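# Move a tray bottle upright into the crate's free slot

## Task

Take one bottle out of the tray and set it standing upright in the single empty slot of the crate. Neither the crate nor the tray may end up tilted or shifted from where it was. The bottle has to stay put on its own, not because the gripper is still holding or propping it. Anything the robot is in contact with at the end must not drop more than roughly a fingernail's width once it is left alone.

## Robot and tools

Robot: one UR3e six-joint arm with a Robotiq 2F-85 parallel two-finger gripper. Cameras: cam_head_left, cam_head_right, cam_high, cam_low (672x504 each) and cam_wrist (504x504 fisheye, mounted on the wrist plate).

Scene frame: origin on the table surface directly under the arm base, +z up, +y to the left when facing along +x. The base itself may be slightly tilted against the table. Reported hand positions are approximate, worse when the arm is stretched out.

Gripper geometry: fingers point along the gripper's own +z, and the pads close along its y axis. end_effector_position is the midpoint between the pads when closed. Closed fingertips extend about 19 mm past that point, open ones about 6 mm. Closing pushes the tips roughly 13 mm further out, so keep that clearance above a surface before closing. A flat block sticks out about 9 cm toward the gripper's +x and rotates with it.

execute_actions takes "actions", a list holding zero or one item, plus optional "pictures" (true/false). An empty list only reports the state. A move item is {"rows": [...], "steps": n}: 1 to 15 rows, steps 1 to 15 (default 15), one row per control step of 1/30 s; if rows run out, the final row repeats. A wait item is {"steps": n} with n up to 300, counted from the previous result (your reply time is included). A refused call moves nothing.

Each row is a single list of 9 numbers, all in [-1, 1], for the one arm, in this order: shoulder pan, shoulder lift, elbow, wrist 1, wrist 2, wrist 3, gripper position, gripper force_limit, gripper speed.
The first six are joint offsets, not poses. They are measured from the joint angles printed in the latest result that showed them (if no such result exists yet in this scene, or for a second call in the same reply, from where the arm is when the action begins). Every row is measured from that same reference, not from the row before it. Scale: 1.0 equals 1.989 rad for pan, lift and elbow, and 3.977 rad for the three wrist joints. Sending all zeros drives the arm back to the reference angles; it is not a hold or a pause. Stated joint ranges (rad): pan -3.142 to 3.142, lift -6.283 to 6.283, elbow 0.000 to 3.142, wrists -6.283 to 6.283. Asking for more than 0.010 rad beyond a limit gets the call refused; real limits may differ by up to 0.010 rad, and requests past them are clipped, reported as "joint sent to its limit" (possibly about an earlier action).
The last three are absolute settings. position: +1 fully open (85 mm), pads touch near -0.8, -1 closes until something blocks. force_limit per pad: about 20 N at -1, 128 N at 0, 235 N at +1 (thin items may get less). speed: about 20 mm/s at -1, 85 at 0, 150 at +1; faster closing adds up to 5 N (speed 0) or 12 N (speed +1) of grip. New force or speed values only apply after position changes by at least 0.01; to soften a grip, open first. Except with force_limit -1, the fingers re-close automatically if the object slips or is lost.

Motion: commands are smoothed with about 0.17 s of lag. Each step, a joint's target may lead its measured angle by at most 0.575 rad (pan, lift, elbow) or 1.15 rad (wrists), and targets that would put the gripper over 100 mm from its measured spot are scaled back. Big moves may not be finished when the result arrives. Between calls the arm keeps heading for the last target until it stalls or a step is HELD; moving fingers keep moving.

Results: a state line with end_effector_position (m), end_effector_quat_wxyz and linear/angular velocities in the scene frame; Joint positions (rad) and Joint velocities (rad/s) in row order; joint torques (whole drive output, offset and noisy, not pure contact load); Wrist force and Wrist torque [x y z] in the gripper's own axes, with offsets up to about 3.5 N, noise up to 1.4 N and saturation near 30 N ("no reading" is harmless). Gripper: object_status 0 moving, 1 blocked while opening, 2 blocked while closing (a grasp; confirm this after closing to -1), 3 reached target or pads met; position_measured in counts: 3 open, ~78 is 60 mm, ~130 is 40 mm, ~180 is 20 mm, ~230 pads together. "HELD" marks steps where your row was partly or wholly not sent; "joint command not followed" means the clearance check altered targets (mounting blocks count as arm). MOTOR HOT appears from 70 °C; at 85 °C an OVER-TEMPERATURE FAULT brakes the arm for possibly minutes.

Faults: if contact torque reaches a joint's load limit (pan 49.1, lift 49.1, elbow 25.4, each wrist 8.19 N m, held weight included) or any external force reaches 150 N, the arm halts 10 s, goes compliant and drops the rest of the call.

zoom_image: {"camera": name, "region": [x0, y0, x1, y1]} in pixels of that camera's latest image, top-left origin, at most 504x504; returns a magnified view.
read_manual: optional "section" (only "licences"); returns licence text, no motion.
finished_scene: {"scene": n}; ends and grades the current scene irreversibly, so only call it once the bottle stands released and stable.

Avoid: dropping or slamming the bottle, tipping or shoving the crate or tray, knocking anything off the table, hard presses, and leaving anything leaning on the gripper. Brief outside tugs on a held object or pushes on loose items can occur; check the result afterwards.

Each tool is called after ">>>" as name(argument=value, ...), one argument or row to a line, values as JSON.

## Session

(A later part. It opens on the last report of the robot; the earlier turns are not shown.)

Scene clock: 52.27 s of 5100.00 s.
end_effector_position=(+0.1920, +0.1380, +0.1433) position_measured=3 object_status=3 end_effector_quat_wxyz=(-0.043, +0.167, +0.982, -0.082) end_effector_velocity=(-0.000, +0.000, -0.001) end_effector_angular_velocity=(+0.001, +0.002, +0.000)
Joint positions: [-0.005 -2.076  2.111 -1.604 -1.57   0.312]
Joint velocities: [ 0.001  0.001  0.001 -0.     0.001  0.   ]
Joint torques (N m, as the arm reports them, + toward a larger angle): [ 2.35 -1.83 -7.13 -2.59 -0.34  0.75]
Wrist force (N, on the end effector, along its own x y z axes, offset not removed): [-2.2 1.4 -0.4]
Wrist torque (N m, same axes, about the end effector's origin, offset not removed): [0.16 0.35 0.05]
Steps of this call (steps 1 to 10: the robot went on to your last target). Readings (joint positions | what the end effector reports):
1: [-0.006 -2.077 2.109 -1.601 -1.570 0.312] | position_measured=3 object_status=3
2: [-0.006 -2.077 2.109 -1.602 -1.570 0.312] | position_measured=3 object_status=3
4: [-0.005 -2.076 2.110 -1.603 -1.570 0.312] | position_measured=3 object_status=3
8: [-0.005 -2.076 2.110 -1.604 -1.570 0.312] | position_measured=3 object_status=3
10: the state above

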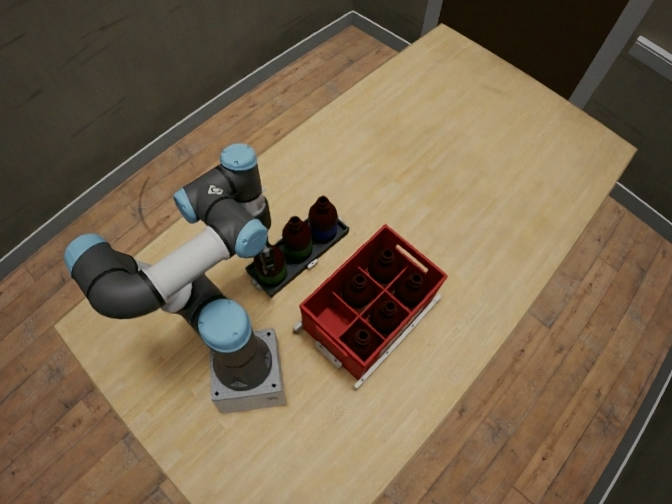

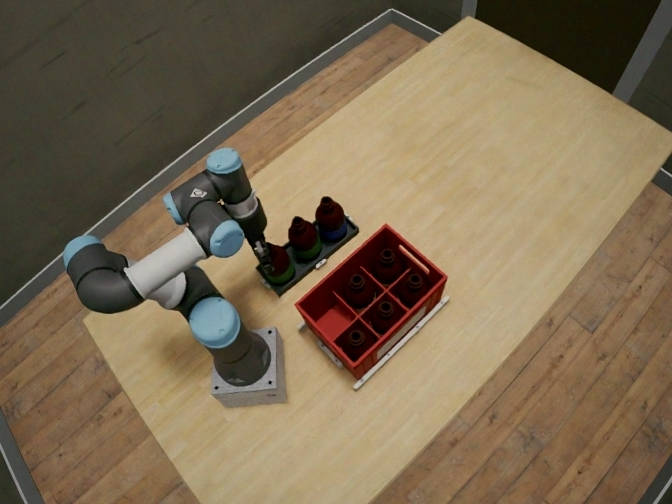

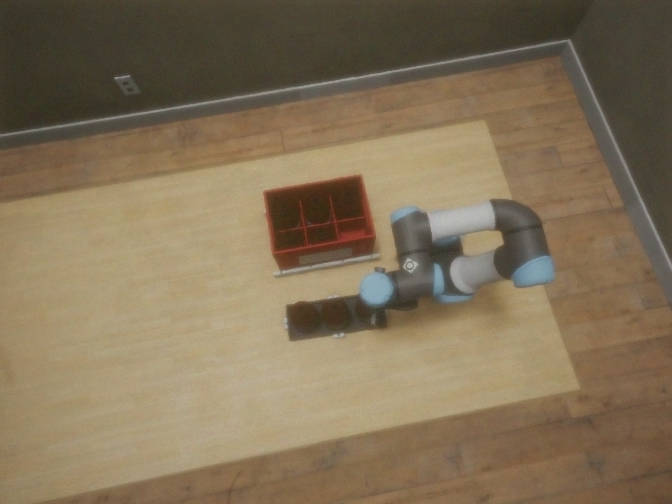

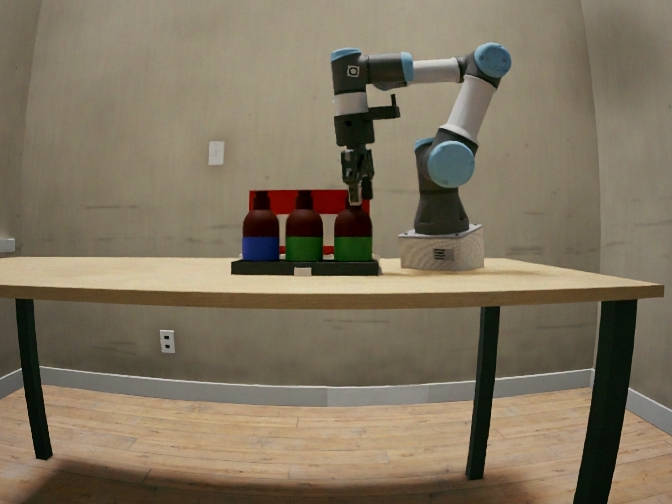

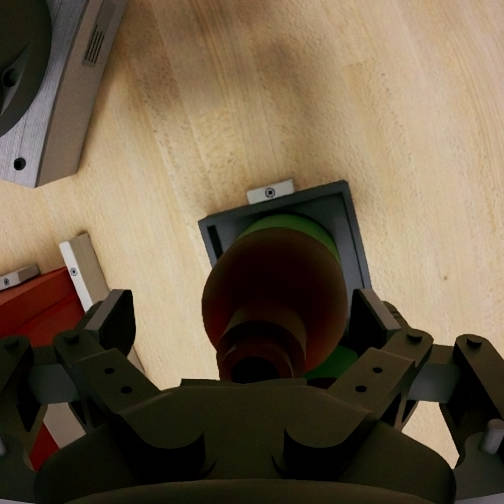

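>>> execute_actions(
  actions=[
    {"rows":[[0,0.022,-0.01,-0.006,0,0,1,-0.3,0]],"steps":15},
  ],
  pictures=false,
)

>>> execute_actions(
  actions=[
    {"rows":[[0,0,0,0,0,0,-1,-0.3,0]],"steps":15},
  ],
  pictures=false,
)

>>> execute_actions(
  actions=[
    {"steps":20},
  ],
)

Scene clock: 56.80 s of 5100.00 s.
end_effector_position=(+0.2008, +0.1377, +0.1423) position_measured=3 object_status=3 end_effector_quat_wxyz=(-0.043, +0.167, +0.982, -0.082) end_effector_velocity=(+0.003, +0.000, -0.000) end_effector_angular_velocity=(+0.002, -0.001, +0.000)
Joint positions: [-0.005 -2.033  2.091 -1.627 -1.57   0.312]
Joint velocities: [-0.     0.01  -0.004 -0.007  0.002 -0.001]
Joint torques (N m, as the arm reports them, + toward a larger angle): [ -2.44  -2.27 -11.16  -2.51  -0.64   0.73]
Wrist force (N, on the end effector, along its own x y z axes, offset not removed): [-1.2 -1.2 -0.1]
Wrist torque (N m, same axes, about the end effector's origin, offset not removed): [-0.25 0.24 0.04]
Steps of this call (steps 1 to 15: the robot went on to your last target; steps 16 to 90: nothing new was sent; then 1.03 s passed at rest; steps 91 to 105: all 15 steps of this action). Readings (joint positions | what the end effector reports):
91: [-0.005 -2.076 2.111 -1.604 -1.570 0.312] | position_measured=3 object_status=3
92: [-0.005 -2.073 2.110 -1.606 -1.570 0.312] | position_measured=3 object_status=3
94: [-0.005 -2.058 2.103 -1.614 -1.570 0.312] | position_measured=3 object_status=3
98: [-0.005 -2.041 2.095 -1.623 -1.570 0.312] | position_measured=3 object_status=3
105: the state above

Scene clock: 57.30 s of 5100.00 s.
end_effector_position=(+0.2008, +0.1377, +0.1423) position_measured=90 object_status=0 end_effector_quat_wxyz=(-0.043, +0.167, +0.982, -0.082) end_effector_velocity=(-0.000, +0.000, -0.000) end_effector_angular_velocity=(+0.001, -0.000, +0.000)
Joint positions: [-0.005 -2.033  2.091 -1.627 -1.57   0.312]
Joint velocities: [ 0.    -0.     0.001 -0.001  0.    -0.   ]
Joint torques (N m, as the arm reports them, + toward a larger angle): [-1.68 -8.55 -6.77 -0.61 -0.64  0.78]
Wrist force (N, on the end effector, along its own x y z axes, offset not removed): [-1.3 0.6 -1.2]
Wrist torque (N m, same axes, about the end effector's origin, offset not removed): [-0.02 0.21 0.06]
Steps of this call (steps 1 to 15: all 15 steps of this action). Readings (joint positions | what the end effector reports):
1: [-0.005 -2.033 2.091 -1.627 -1.570 0.312] | position_measured=3 object_status=0
2: [-0.005 -2.033 2.091 -1.627 -1.570 0.312] | position_measured=3 object_status=0
4: [-0.005 -2.033 2.091 -1.627 -1.570 0.312] | position_measured=10 object_status=0
8: [-0.005 -2.033 2.091 -1.627 -1.570 0.312] | position_measured=38 object_status=0
15: the state above

Scene clock: 67.67 s of 5100.00 s.
end_effector_position=(+0.2028, +0.1391, +0.1435) position_measured=144 object_status=2 end_effector_quat_wxyz=(-0.039, +0.167, +0.982, -0.079) end_effector_velocity=(+0.000, +0.000, +0.000) end_effector_angular_velocity=(+0.001, -0.001, +0.002)
Joint positions: [-0.005 -2.035  2.087 -1.63  -1.566  0.312]
Joint velocities: [ 0.     0.     0.    -0.001  0.001 -0.001]
Joint torques (N m, as the arm reports them, + toward a larger angle): [-0.72  1.33  1.94  1.44 -4.97 -0.06]
Wrist force (N, on the end effector, along its own x y z axes, offset not removed): [7.4 12.0 -30.0]
Wrist torque (N m, same axes, about the end effector's origin, offset not removed): [-2.06 -0.06 -0.28]
TORQUE FAULT: the external load on joint 3 (elbow) reached its load limit, and the arm stopped for 10 seconds. The arm's remaining commands of this call were not run. The arm holds where it stopped, with its grip as last carried out, and accepts commands again: back off and push less far. The arm stops again, at the same cost, whenever a joint's load reaches its limit.
The stop began at step 11 of this call (marked STOPPED below). From that step on the arm followed nothing that you had sent. Nothing is kept back now, and the robot has no last target.
Steps of this call (steps 1 to 10: the robot went on to your last target; steps 11 to 311: the stop). Readings (joint positions | what the end effector reports):
1: [-0.005 -2.033 2.091 -1.627 -1.570 0.312] | position_measured=98 object_status=0
2: [-0.005 -2.033 2.091 -1.627 -1.570 0.312] | position_measured=105 object_status=0
4: [-0.005 -2.033 2.091 -1.627 -1.570 0.312] | position_measured=120 object_status=0
8: [-0.005 -2.034 2.090 -1.628 -1.569 0.312] | position_measured=142 object_status=0
11: [-0.005 -2.034 2.089 -1.629 -1.567 0.312] | position_measured=142 object_status=0 STOPPED
311: the state above

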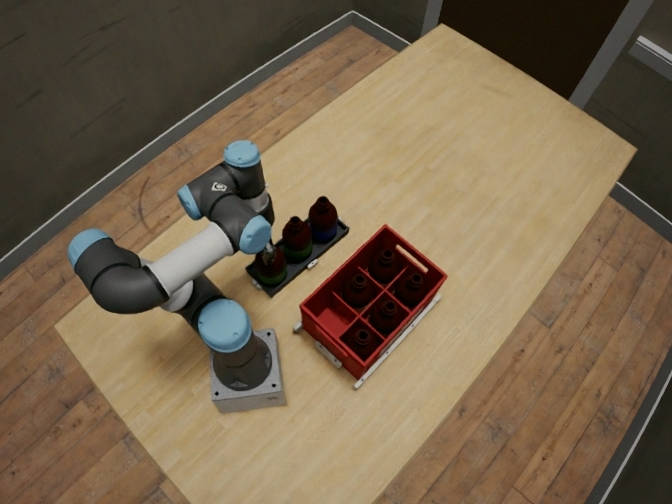

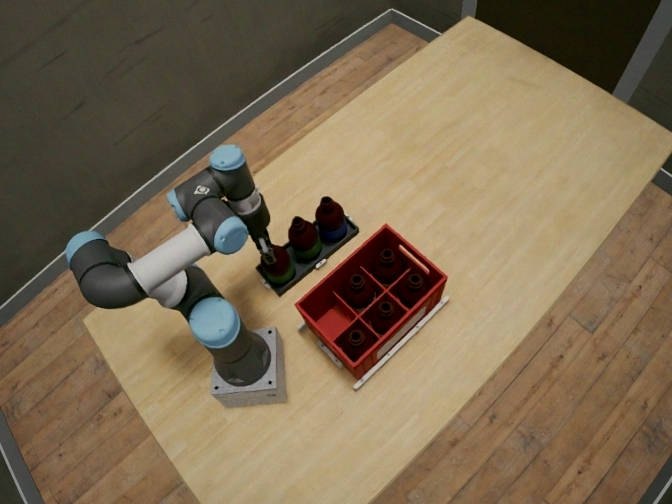

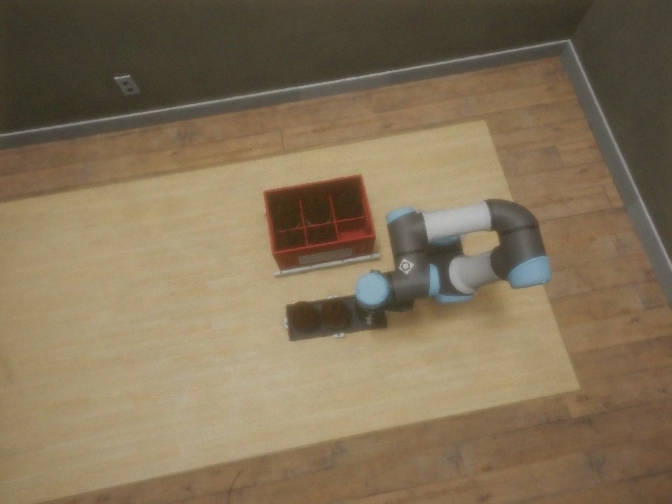

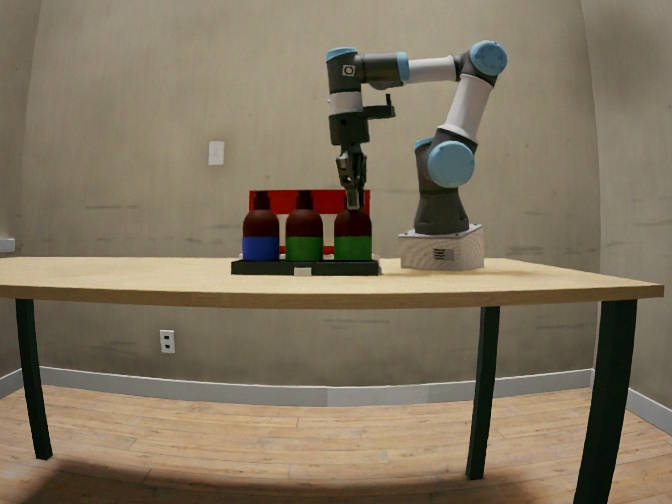

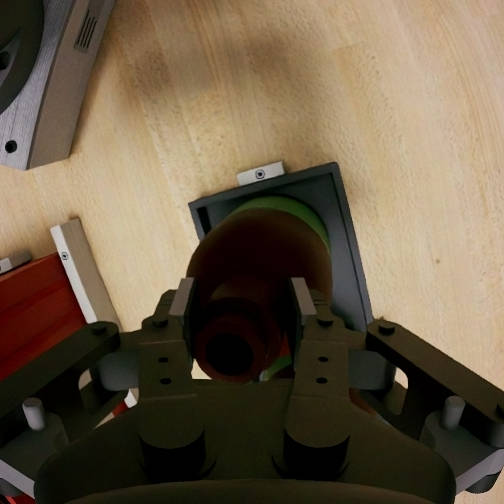

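Should have heeded my own lesson. Open, rise 1.2 cm, regrip.

>>> execute_actions(
  actions=[
    {"rows":[[0,0,0,0,0,0,0.2,-0.3,0],[0,0,0,0,0,0,0.2,-0.3,0],[0,0,0,0,0,0,0.2,-0.3,0],[0,0,0,0,0,0,0.2,-0.3,0],[0,0,0,0,0,0,0.2,-0.3,0],[0,0.001,-0.027,0.014,-0.001,0,0.2,-0.3,0]],"steps":15},
  ],
  pictures=false,
)

>>> execute_actions(
  actions=[
    {"steps":8},
  ],
  pictures=false,
)

>>> execute_actions(
  actions=[
    {"rows":[[0,0,0,0,0,0,-1,-0.3,0]],"steps":15},
  ],
  pictures=false,
)

>>> execute_actions(
  actions=[
    {"steps":15},
  ],
)

Scene clock: 74.53 s of 5100.00 s.
end_effector_position=(+0.2036, +0.1396, +0.1531) position_measured=104 object_status=0 end_effector_quat_wxyz=(-0.041, +0.167, +0.982, -0.081) end_effector_velocity=(+0.001, +0.000, +0.011) end_effector_angular_velocity=(-0.005, +0.002, +0.001)
Joint positions: [-0.005 -2.033  2.04  -1.58  -1.569  0.312]
Joint velocities: [ 0.001  0.001 -0.052  0.052 -0.005  0.   ]
Joint torques (N m, as the arm reports them, + toward a larger angle): [  0.3   -1.83 -11.23  -0.72  -0.91  -0.06]
Wrist force (N, on the end effector, along its own x y z axes, offset not removed): [-1.5 0.7 -1.3]
Wrist torque (N m, same axes, about the end effector's origin, offset not removed): [0.05 0.27 0.01]
Steps of this call (steps 1 to 90: nothing new was sent; then 3.37 s passed at rest; steps 91 to 105: all 15 steps of this action). Readings (joint positions | what the end effector reports):
91: [-0.005 -2.035 2.087 -1.630 -1.566 0.312] | position_measured=144 object_status=0
92: [-0.005 -2.035 2.087 -1.630 -1.566 0.312] | position_measured=144 object_status=0
94: [-0.005 -2.034 2.088 -1.629 -1.566 0.312] | position_measured=137 object_status=0
98: [-0.005 -2.034 2.077 -1.616 -1.567 0.312] | position_measured=111 object_status=0
105: the state above

Scene clock: 74.80 s of 5100.00 s.
end_effector_position=(+0.2037, +0.1396, +0.1543) position_measured=104 object_status=3 end_effector_quat_wxyz=(-0.041, +0.167, +0.982, -0.081) end_effector_velocity=(-0.000, -0.000, +0.001) end_effector_angular_velocity=(-0.003, +0.002, +0.000)
Joint positions: [-0.005 -2.033  2.034 -1.575 -1.569  0.312]
Joint velocities: [ 0.001  0.    -0.004  0.006 -0.003  0.   ]
Joint torques (N m, as the arm reports them, + toward a larger angle): [  2.75  -2.4  -11.55  -0.59  -1.08  -0.11]
Wrist force (N, on the end effector, along its own x y z axes, offset not removed): [-1.6 0.3 -1.9]
Wrist torque (N m, same axes, about the end effector's origin, offset not removed): [0.17 0.28 0.07]
Steps of this call (steps 1 to 8: the robot went on to your last target). Readings (joint positions | what the end effector reports):
1: [-0.005 -2.033 2.038 -1.579 -1.569 0.312] | position_measured=104 object_status=0
2: [-0.005 -2.033 2.037 -1.578 -1.569 0.312] | position_measured=104 object_status=0
4: [-0.005 -2.033 2.036 -1.576 -1.569 0.312] | position_measured=104 object_status=3
8: the state above

Scene clock: 75.30 s of 5100.00 s.
end_effector_position=(+0.2037, +0.1396, +0.1543) position_measured=150 object_status=2 end_effector_quat_wxyz=(-0.041, +0.167, +0.982, -0.081) end_effector_velocity=(-0.000, -0.000, -0.000) end_effector_angular_velocity=(-0.000, +0.001, +0.001)
Joint positions: [-0.005 -2.033  2.034 -1.575 -1.569  0.312]
Joint velocities: [ 0.     0.     0.001 -0.001 -0.    -0.001]
Joint torques (N m, as the arm reports them, + toward a larger angle): [ 1.16 -2.96 -3.37 -0.99 -0.87 -0.09]
Wrist force (N, on the end effector, along its own x y z axes, offset not removed): [-1.1 2.4 -13.8]
Wrist torque (N m, same axes, about the end effector's origin, offset not removed): [-0.09 0.27 0.06]
Steps of this call (steps 1 to 15: all 15 steps of this action). Readings (joint positions | what the end effector reports):
1: [-0.005 -2.033 2.034 -1.574 -1.569 0.312] | position_measured=104 object_status=0
2: [-0.005 -2.033 2.034 -1.574 -1.569 0.312] | position_measured=104 object_status=0
4: [-0.005 -2.033 2.034 -1.574 -1.569 0.312] | position_measured=111 object_status=0
8: [-0.005 -2.033 2.034 -1.574 -1.569 0.312] | position_measured=139 object_status=0
15: the state above

Scene clock: 75.80 s of 5100.00 s.
end_effector_position=(+0.2037, +0.1396, +0.1543) position_measured=150 object_status=2 end_effector_quat_wxyz=(-0.041, +0.167, +0.982, -0.081) end_effector_velocity=(+0.000, +0.000, +0.000) end_effector_angular_velocity=(+0.000, -0.000, -0.001)
Joint positions: [-0.005 -2.033  2.034 -1.575 -1.569  0.312]
Joint velocities: [ 0.    -0.    -0.001  0.001  0.     0.002]
Joint torques (N m, as the arm reports them, + toward a larger angle): [-0.21 -2.94 -3.09  0.28 -0.59 -0.06]
Wrist force (N, on the end effector, along its own x y z axes, offset not removed): [-0.5 2.4 -13.2]
Wrist torque (N m, same axes, about the end effector's origin, offset not removed): [-0.15 0.23 0.00]
Steps of this call (steps 1 to 15: the robot went on to your last target). Readings (joint positions | what the end effector reports):
1: [-0.005 -2.033 2.034 -1.575 -1.569 0.312] | position_measured=150 object_status=2
2: [-0.005 -2.033 2.034 -1.575 -1.569 0.312] | position_measured=150 object_status=2
4: [-0.005 -2.033 2.034 -1.575 -1.569 0.312] | position_measured=150 object_status=2
8: [-0.005 -2.033 2.034 -1.575 -1.569 0.312] | position_measured=150 object_status=2
15: the state above
The arm was judged still, so your last target was given up. Only a new action makes it travel on or press farther. Fingers that are still opening or closing keep moving.

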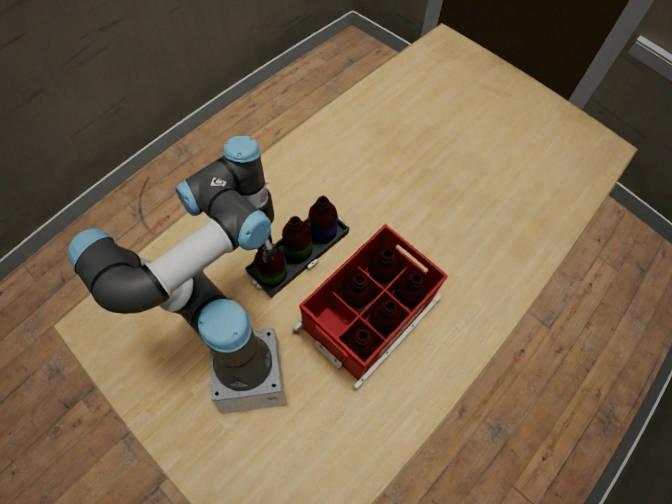

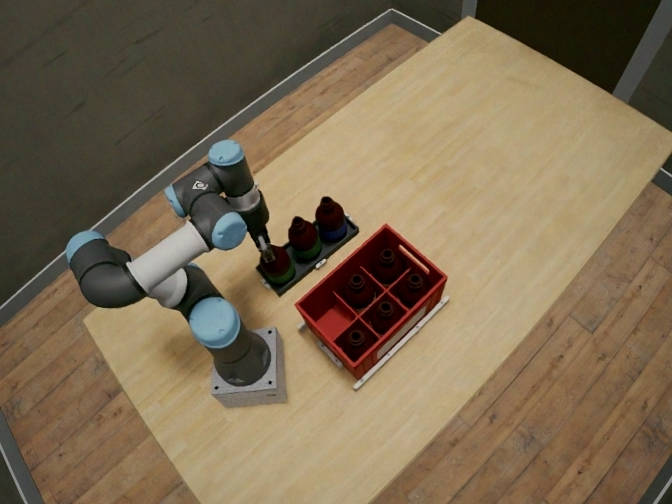

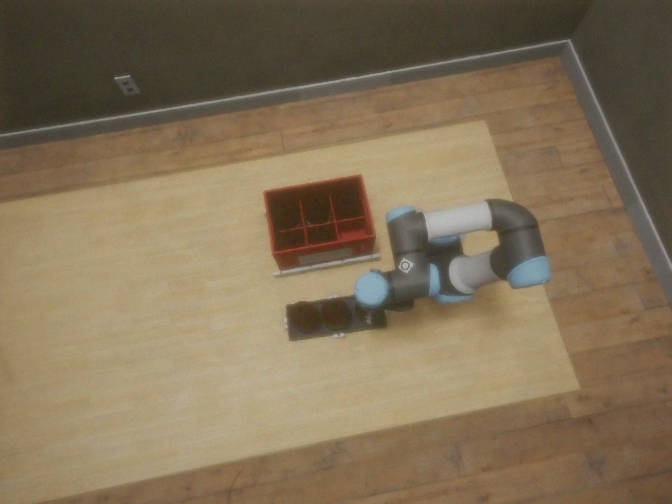

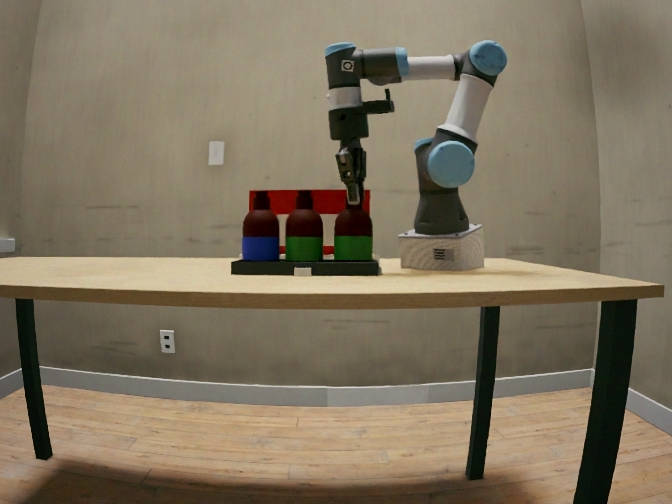

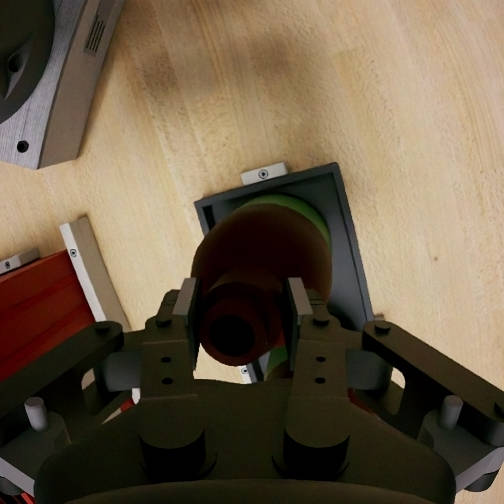

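>>> execute_actions(
  actions=[
    {"rows":[[0,0.01,-0.038,0.014,0,0,-1,-0.3,0],[0,0.02,-0.077,0.029,0,0,-1,-0.3,0],[0,0.03,-0.115,0.043,0,0,-1,-0.3,0],[0,0.04,-0.153,0.057,0,0,-1,-0.3,0],[0,0.05,-0.191,0.071,0,0,-1,-0.3,0],[0,0.059,-0.23,0.086,0,0,-1,-0.3,0],[0,0.069,-0.268,0.1,0,0,-1,-0.3,0],[0,0.078,-0.306,0.114,0,0,-1,-0.3,0],[0,0.088,-0.344,0.128,0,0,-1,-0.3,0],[0,0.098,-0.383,0.143,0,0,-1,-0.3,0],[0,0.108,-0.421,0.157,0,0,-1,-0.3,0],[0,0.118,-0.459,0.171,0,0,-1,-0.3,0],[0,0.127,-0.497,0.185,0,0,-1,-0.3,0],[0,0.137,-0.536,0.2,0,0,-1,-0.3,0],[0,0.147,-0.574,0.214,0,0,-1,-0.3,0]],"steps":15},
  ],
  pictures=false,
)

>>> execute_actions(
  actions=[
    {"steps":20},
  ],
)

Scene clock: 87.53 s of 5100.00 s.
end_effector_position=(+0.2222, +0.1568, +0.2696) position_measured=150 object_status=2 end_effector_quat_wxyz=(-0.062, +0.168, +0.980, -0.084) end_effector_velocity=(-0.002, +0.051, +0.334) end_effector_angular_velocity=(+0.000, +0.008, -0.001)
Joint positions: [-0.005 -1.84   1.33  -1.021 -1.569  0.312]
Joint velocities: [-0.     0.557 -2.171  1.621  0.    -0.001]
Joint torques (N m, as the arm reports them, + toward a larger angle): [ -1.33  -2.88 -13.73   0.66  -0.67  -0.06]
Wrist force (N, on the end effector, along its own x y z axes, offset not removed): [-1.2 1.3 1.1]
Wrist torque (N m, same axes, about the end effector's origin, offset not removed): [0.10 0.13 0.02]
Steps of this call (steps 1 to 90: nothing new was sent; then 8.23 s passed at rest; steps 91 to 105: all 15 steps of this action). Readings (joint positions | what the end effector reports):
91: [-0.005 -2.033 2.034 -1.575 -1.569 0.312] | position_measured=150 object_status=2
92: [-0.005 -2.031 2.032 -1.571 -1.569 0.312] | position_measured=150 object_status=2
94: [-0.005 -2.019 1.995 -1.537 -1.569 0.312] | position_measured=150 object_status=2
98: [-0.005 -1.965 1.809 -1.386 -1.569 0.312] | position_measured=150 object_status=2
105: the state above

Scene clock: 88.20 s of 5100.00 s.
end_effector_position=(+0.2186, +0.1665, +0.3335) position_measured=150 object_status=2 end_effector_quat_wxyz=(-0.042, +0.167, +0.982, -0.081) end_effector_velocity=(-0.000, +0.001, +0.002) end_effector_angular_velocity=(+0.002, -0.003, +0.001)
Joint positions: [-0.005 -1.741  0.895 -0.725 -1.569  0.312]
Joint velocities: [ 0.     0.003 -0.017  0.011  0.002 -0.001]
Joint torques (N m, as the arm reports them, + toward a larger angle): [ 1.   -5.39 -9.84 -0.92 -1.   -0.02]
Wrist force (N, on the end effector, along its own x y z axes, offset not removed): [0.0 1.3 1.7]
Wrist torque (N m, same axes, about the end effector's origin, offset not removed): [0.13 -0.06 0.10]
Steps of this call (steps 1 to 20: the robot went on to your last target). Readings (joint positions | what the end effector reports):
1: [-0.005 -1.821 1.256 -0.965 -1.569 0.312] | position_measured=150 object_status=2
2: [-0.005 -1.803 1.183 -0.911 -1.569 0.312] | position_measured=150 object_status=2
4: [-0.005 -1.777 1.062 -0.832 -1.569 0.312] | position_measured=150 object_status=2
8: [-0.005 -1.752 0.948 -0.759 -1.569 0.312] | position_measured=150 object_status=2
20: the state above

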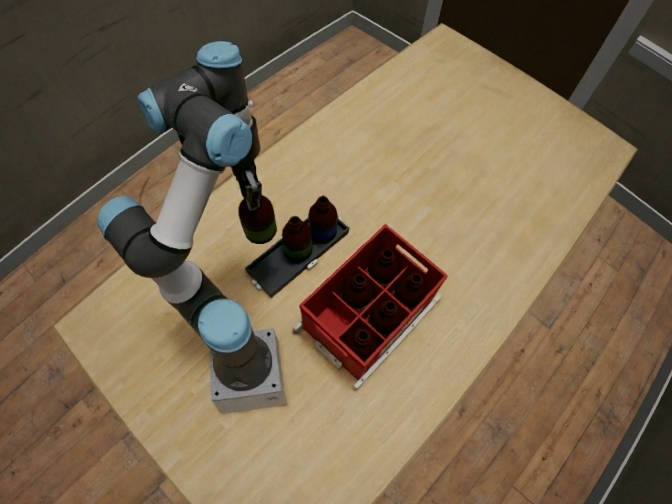

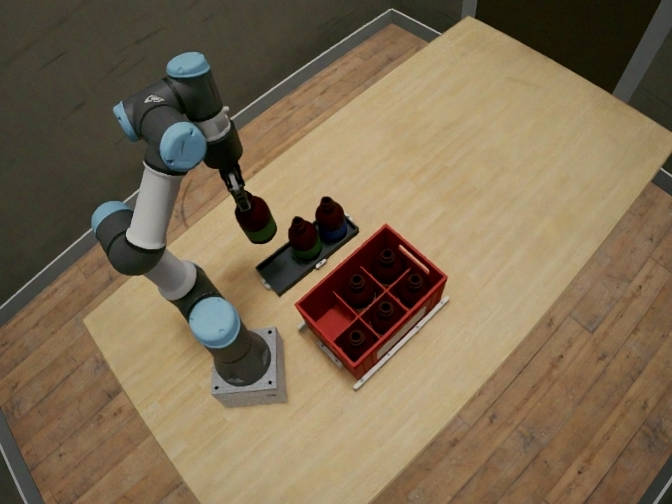

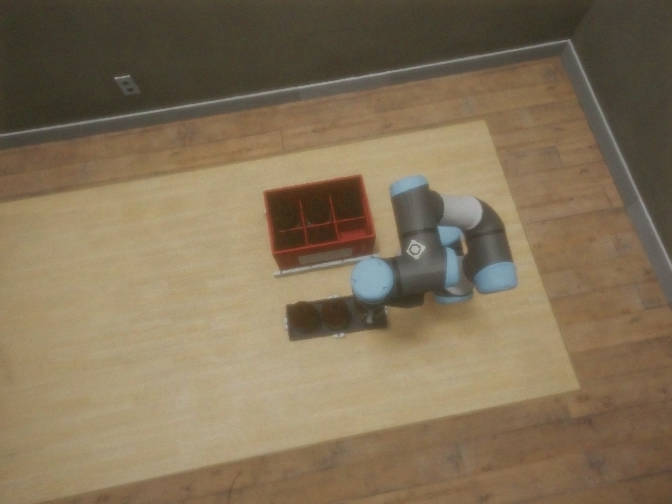

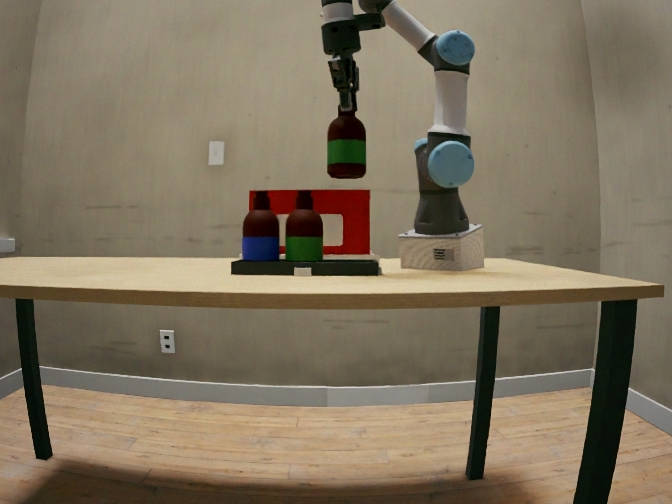

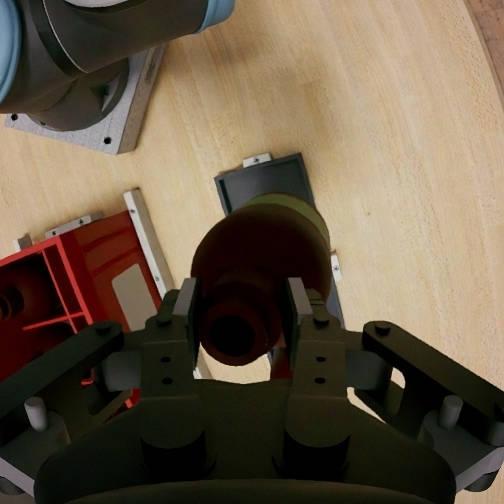

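>>> execute_actions(
  actions=[
    {"rows":[[-0.033,0,0,0,0,-0.017,-1,-0.3,0],[-0.067,0,0,0,0,-0.033,-1,-0.3,0],[-0.1,0,0,0,0,-0.05,-1,-0.3,0],[-0.133,0,0,0,0,-0.067,-1,-0.3,0],[-0.167,0,0,0,0,-0.083,-1,-0.3,0],[-0.2,0,0,0,0,-0.1,-1,-0.3,0],[-0.233,0,0,0,0,-0.117,-1,-0.3,0],[-0.267,0,0,0,0,-0.133,-1,-0.3,0],[-0.3,0,0,0,0,-0.15,-1,-0.3,0],[-0.333,0,0,0,0,-0.167,-1,-0.3,0],[-0.367,0,0,0,0,-0.183,-1,-0.3,0],[-0.4,0,0,0,0,-0.2,-1,-0.3,0],[-0.433,0,0,0,0,-0.217,-1,-0.3,0],[-0.467,0,0,0,0,-0.233,-1,-0.3,0],[-0.5,0,0,0,0,-0.25,-1,-0.3,0]],"steps":15},
  ],
  pictures=false,
)

>>> execute_actions(
  actions=[
    {"steps":20},
  ],
)

Scene clock: 101.43 s of 5100.00 s.
end_effector_position=(+0.2579, +0.0342, +0.3489) position_measured=150 object_status=2 end_effector_quat_wxyz=(-0.043, +0.156, +0.984, -0.081) end_effector_velocity=(-0.009, -0.427, +0.065) end_effector_angular_velocity=(-0.001, -0.005, -0.005)
Joint positions: [-0.625 -1.741  0.895 -0.725 -1.569 -0.332]
Joint velocities: [-1.901 -0.    -0.    -0.001  0.002 -1.895]
Joint torques (N m, as the arm reports them, + toward a larger angle): [ -9.43 -10.2   -5.26  -2.9   -0.97  -3.91]
Wrist force (N, on the end effector, along its own x y z axes, offset not removed): [-3.0 2.3 2.0]
Wrist torque (N m, same axes, about the end effector's origin, offset not removed): [0.24 0.34 0.02]
Steps of this call (steps 1 to 15: the robot went on to your last target; steps 16 to 90: nothing new was sent; then 9.73 s passed at rest; steps 91 to 105: all 15 steps of this action). Readings (joint positions | what the end effector reports):
91: [-0.005 -1.740 0.893 -0.723 -1.569 0.312] | position_measured=150 object_status=2
92: [-0.007 -1.740 0.893 -0.723 -1.569 0.308] | position_measured=150 object_status=2
94: [-0.041 -1.740 0.893 -0.724 -1.569 0.270] | position_measured=150 object_status=2
98: [-0.205 -1.740 0.894 -0.724 -1.569 0.094] | position_measured=150 object_status=2
105: the state above

Scene clock: 102.10 s of 5100.00 s.
end_effector_position=(+0.2407, -0.0469, +0.3629) position_measured=150 object_status=2 end_effector_quat_wxyz=(-0.042, +0.167, +0.982, -0.081) end_effector_velocity=(-0.001, -0.003, +0.001) end_effector_angular_velocity=(-0.001, -0.000, -0.002)
Joint positions: [-0.997 -1.741  0.895 -0.725 -1.569 -0.681]
Joint velocities: [-0.014  0.    -0.    -0.    -0.    -0.012]
Joint torques (N m, as the arm reports them, + toward a larger angle): [-4.62 -7.45 -5.6  -1.29  0.17 -1.09]
Wrist force (N, on the end effector, along its own x y z axes, offset not removed): [-1.2 2.0 1.8]
Wrist torque (N m, same axes, about the end effector's origin, offset not removed): [0.28 0.22 0.01]
Steps of this call (steps 1 to 20: the robot went on to your last target). Readings (joint positions | what the end effector reports):
1: [-0.690 -1.741 0.895 -0.725 -1.569 -0.397] | position_measured=150 object_status=2
2: [-0.754 -1.741 0.895 -0.725 -1.569 -0.460] | position_measured=150 object_status=2
4: [-0.857 -1.741 0.895 -0.725 -1.570 -0.554] | position_measured=150 object_status=2
8: [-0.953 -1.741 0.895 -0.725 -1.570 -0.641] | position_measured=150 object_status=2
20: the state above

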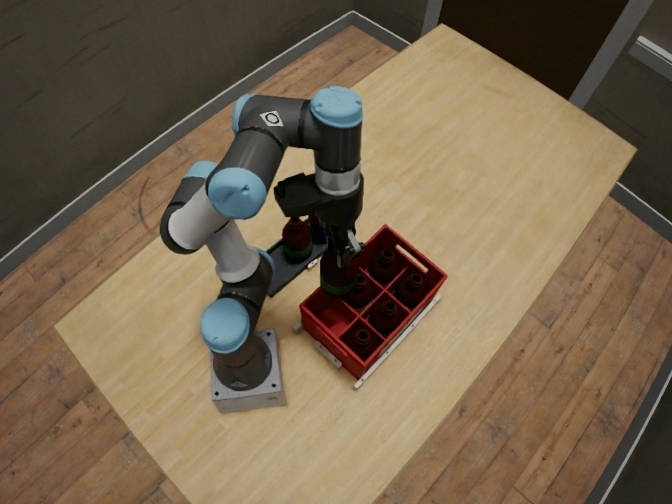

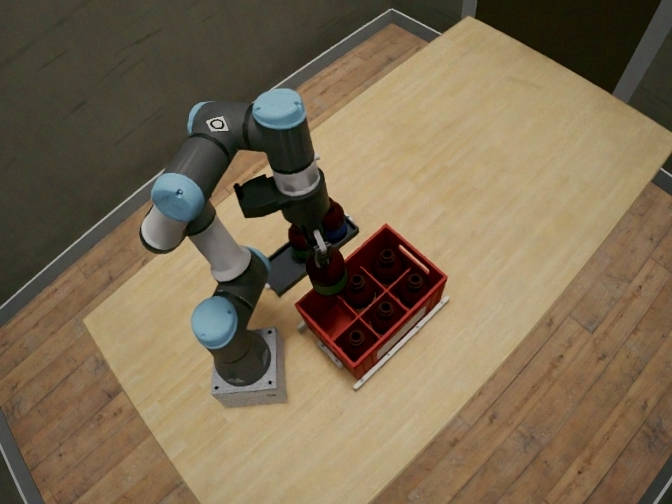

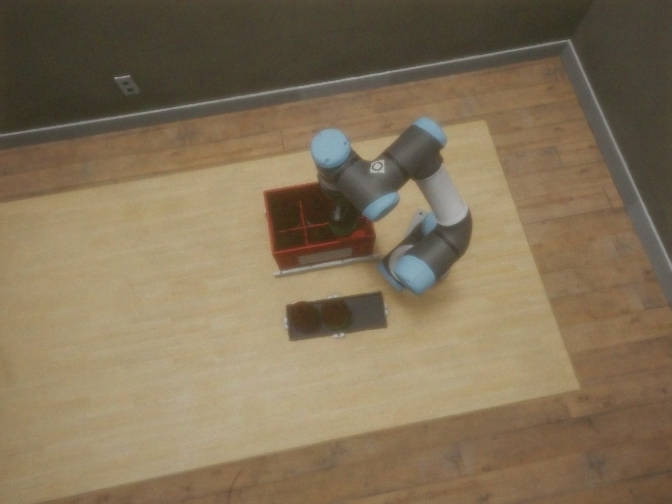

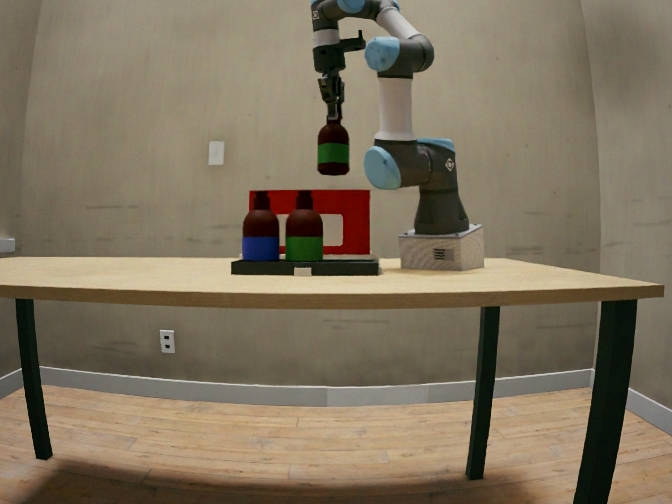

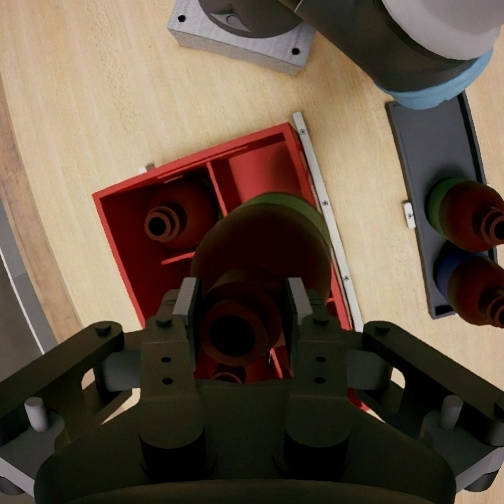

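>>> execute_actions(
  actions=[
    {"rows":[[-0.015,-0.02,0.03,-0.005,0,-0.008,-1,-0.3,0],[-0.03,-0.04,0.06,-0.01,0,-0.015,-1,-0.3,0],[-0.045,-0.06,0.09,-0.015,0,-0.023,-1,-0.3,0],[-0.06,-0.08,0.12,-0.02,0,-0.03,-1,-0.3,0],[-0.075,-0.1,0.15,-0.025,0,-0.038,-1,-0.3,0],[-0.09,-0.12,0.18,-0.03,0,-0.045,-1,-0.3,0],[-0.106,-0.136,0.203,-0.033,0,-0.053,-1,-0.3,0]],"steps":15},
  ],
  pictures=false,
)

>>> execute_actions(
  actions=[
    {"steps":12},
  ],
)

Scene clock: 114.33 s of 5100.00 s.
end_effector_position=(+0.2021, -0.0536, +0.3318) position_measured=150 object_status=2 end_effector_quat_wxyz=(-0.041, +0.167, +0.982, -0.082) end_effector_velocity=(-0.027, -0.001, -0.033) end_effector_angular_velocity=(+0.019, +0.008, -0.012)
Joint positions: [-1.192 -1.99   1.265 -0.847 -1.569 -0.876]
Joint velocities: [-0.139 -0.175  0.275 -0.077 -0.001 -0.131]
Joint torques (N m, as the arm reports them, + toward a larger angle): [-4.53 -4.01 -5.61 -3.42 -0.81 -1.2 ]
Wrist force (N, on the end effector, along its own x y z axes, offset not removed): [0.4 0.8 1.3]
Wrist torque (N m, same axes, about the end effector's origin, offset not removed): [0.01 0.00 0.01]
Steps of this call (steps 1 to 15: the robot went on to your last target; steps 16 to 90: nothing new was sent; then 8.73 s passed at rest; steps 91 to 105: all 15 steps of this action). Readings (joint positions | what the end effector reports):
91: [-0.999 -1.741 0.895 -0.725 -1.569 -0.683] | position_measured=150 object_status=2
92: [-1.001 -1.743 0.897 -0.726 -1.569 -0.685] | position_measured=150 object_status=2
94: [-1.018 -1.765 0.928 -0.739 -1.569 -0.703] | position_measured=150 object_status=2
98: [-1.097 -1.869 1.078 -0.794 -1.569 -0.785] | position_measured=150 object_status=2
105: the state above

Scene clock: 114.73 s of 5100.00 s.
end_effector_position=(+0.1989, -0.0536, +0.3279) position_measured=150 object_status=2 end_effector_quat_wxyz=(-0.042, +0.167, +0.982, -0.081) end_effector_velocity=(-0.001, -0.000, -0.001) end_effector_angular_velocity=(+0.001, -0.000, +0.001)
Joint positions: [-1.208 -2.01   1.297 -0.856 -1.569 -0.891]
Joint velocities: [-0.005 -0.006  0.01  -0.003  0.001 -0.006]
Joint torques (N m, as the arm reports them, + toward a larger angle): [-3.86 -4.24 -5.69 -3.39 -1.17 -1.11]
Wrist force (N, on the end effector, along its own x y z axes, offset not removed): [-1.3 2.5 1.3]
Wrist torque (N m, same axes, about the end effector's origin, offset not removed): [0.35 0.23 0.01]
Steps of this call (steps 1 to 12: the robot went on to your last target). Readings (joint positions | what the end effector reports):
1: [-1.196 -1.995 1.273 -0.849 -1.569 -0.880] | position_measured=150 object_status=2
2: [-1.199 -1.999 1.279 -0.851 -1.569 -0.883] | position_measured=150 object_status=2
4: [-1.203 -2.004 1.288 -0.853 -1.569 -0.887] | position_measured=150 object_status=2
8: [-1.207 -2.009 1.295 -0.855 -1.569 -0.890] | position_measured=150 object_status=2
12: the state above

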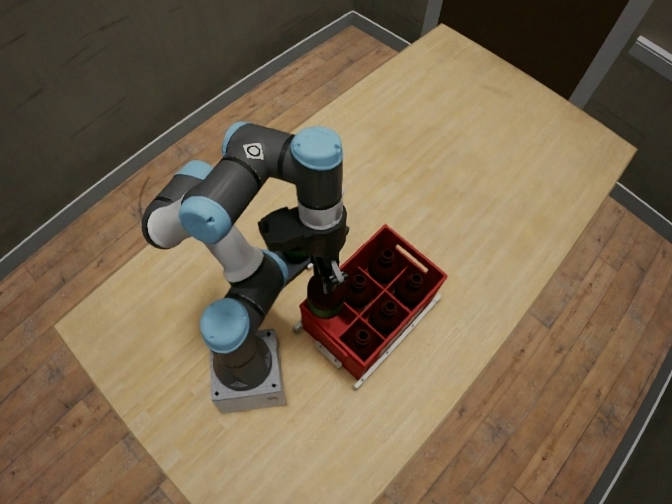

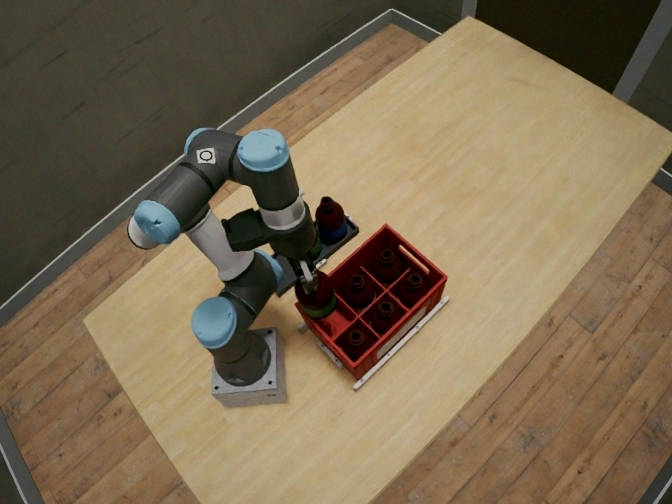

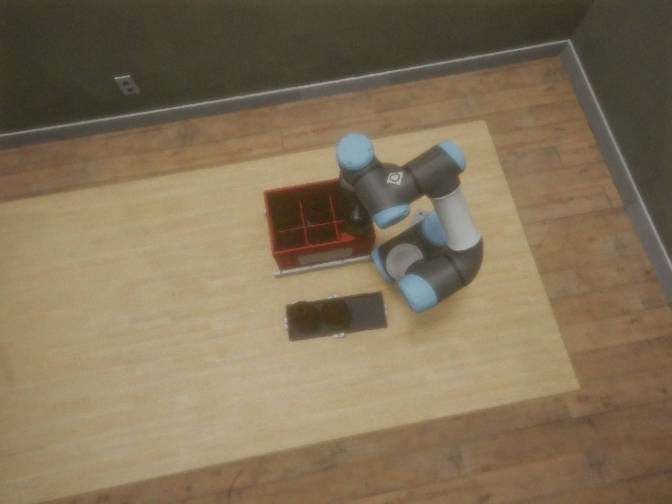

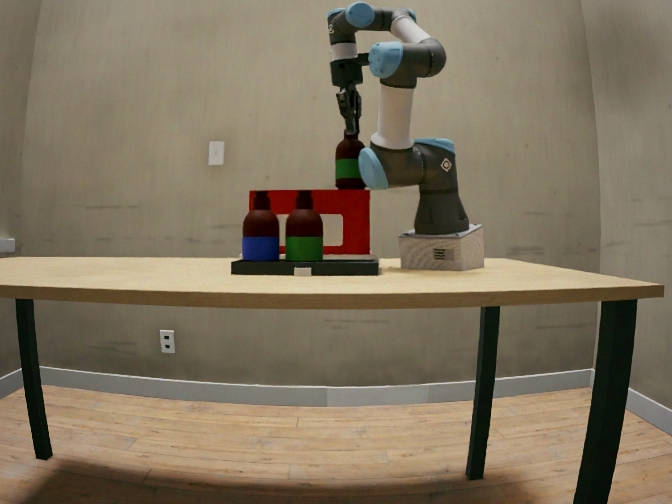

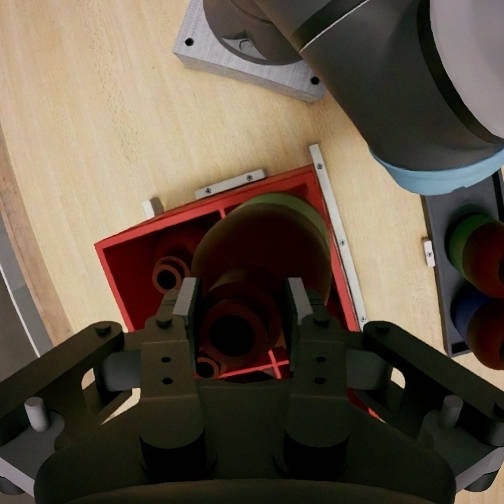

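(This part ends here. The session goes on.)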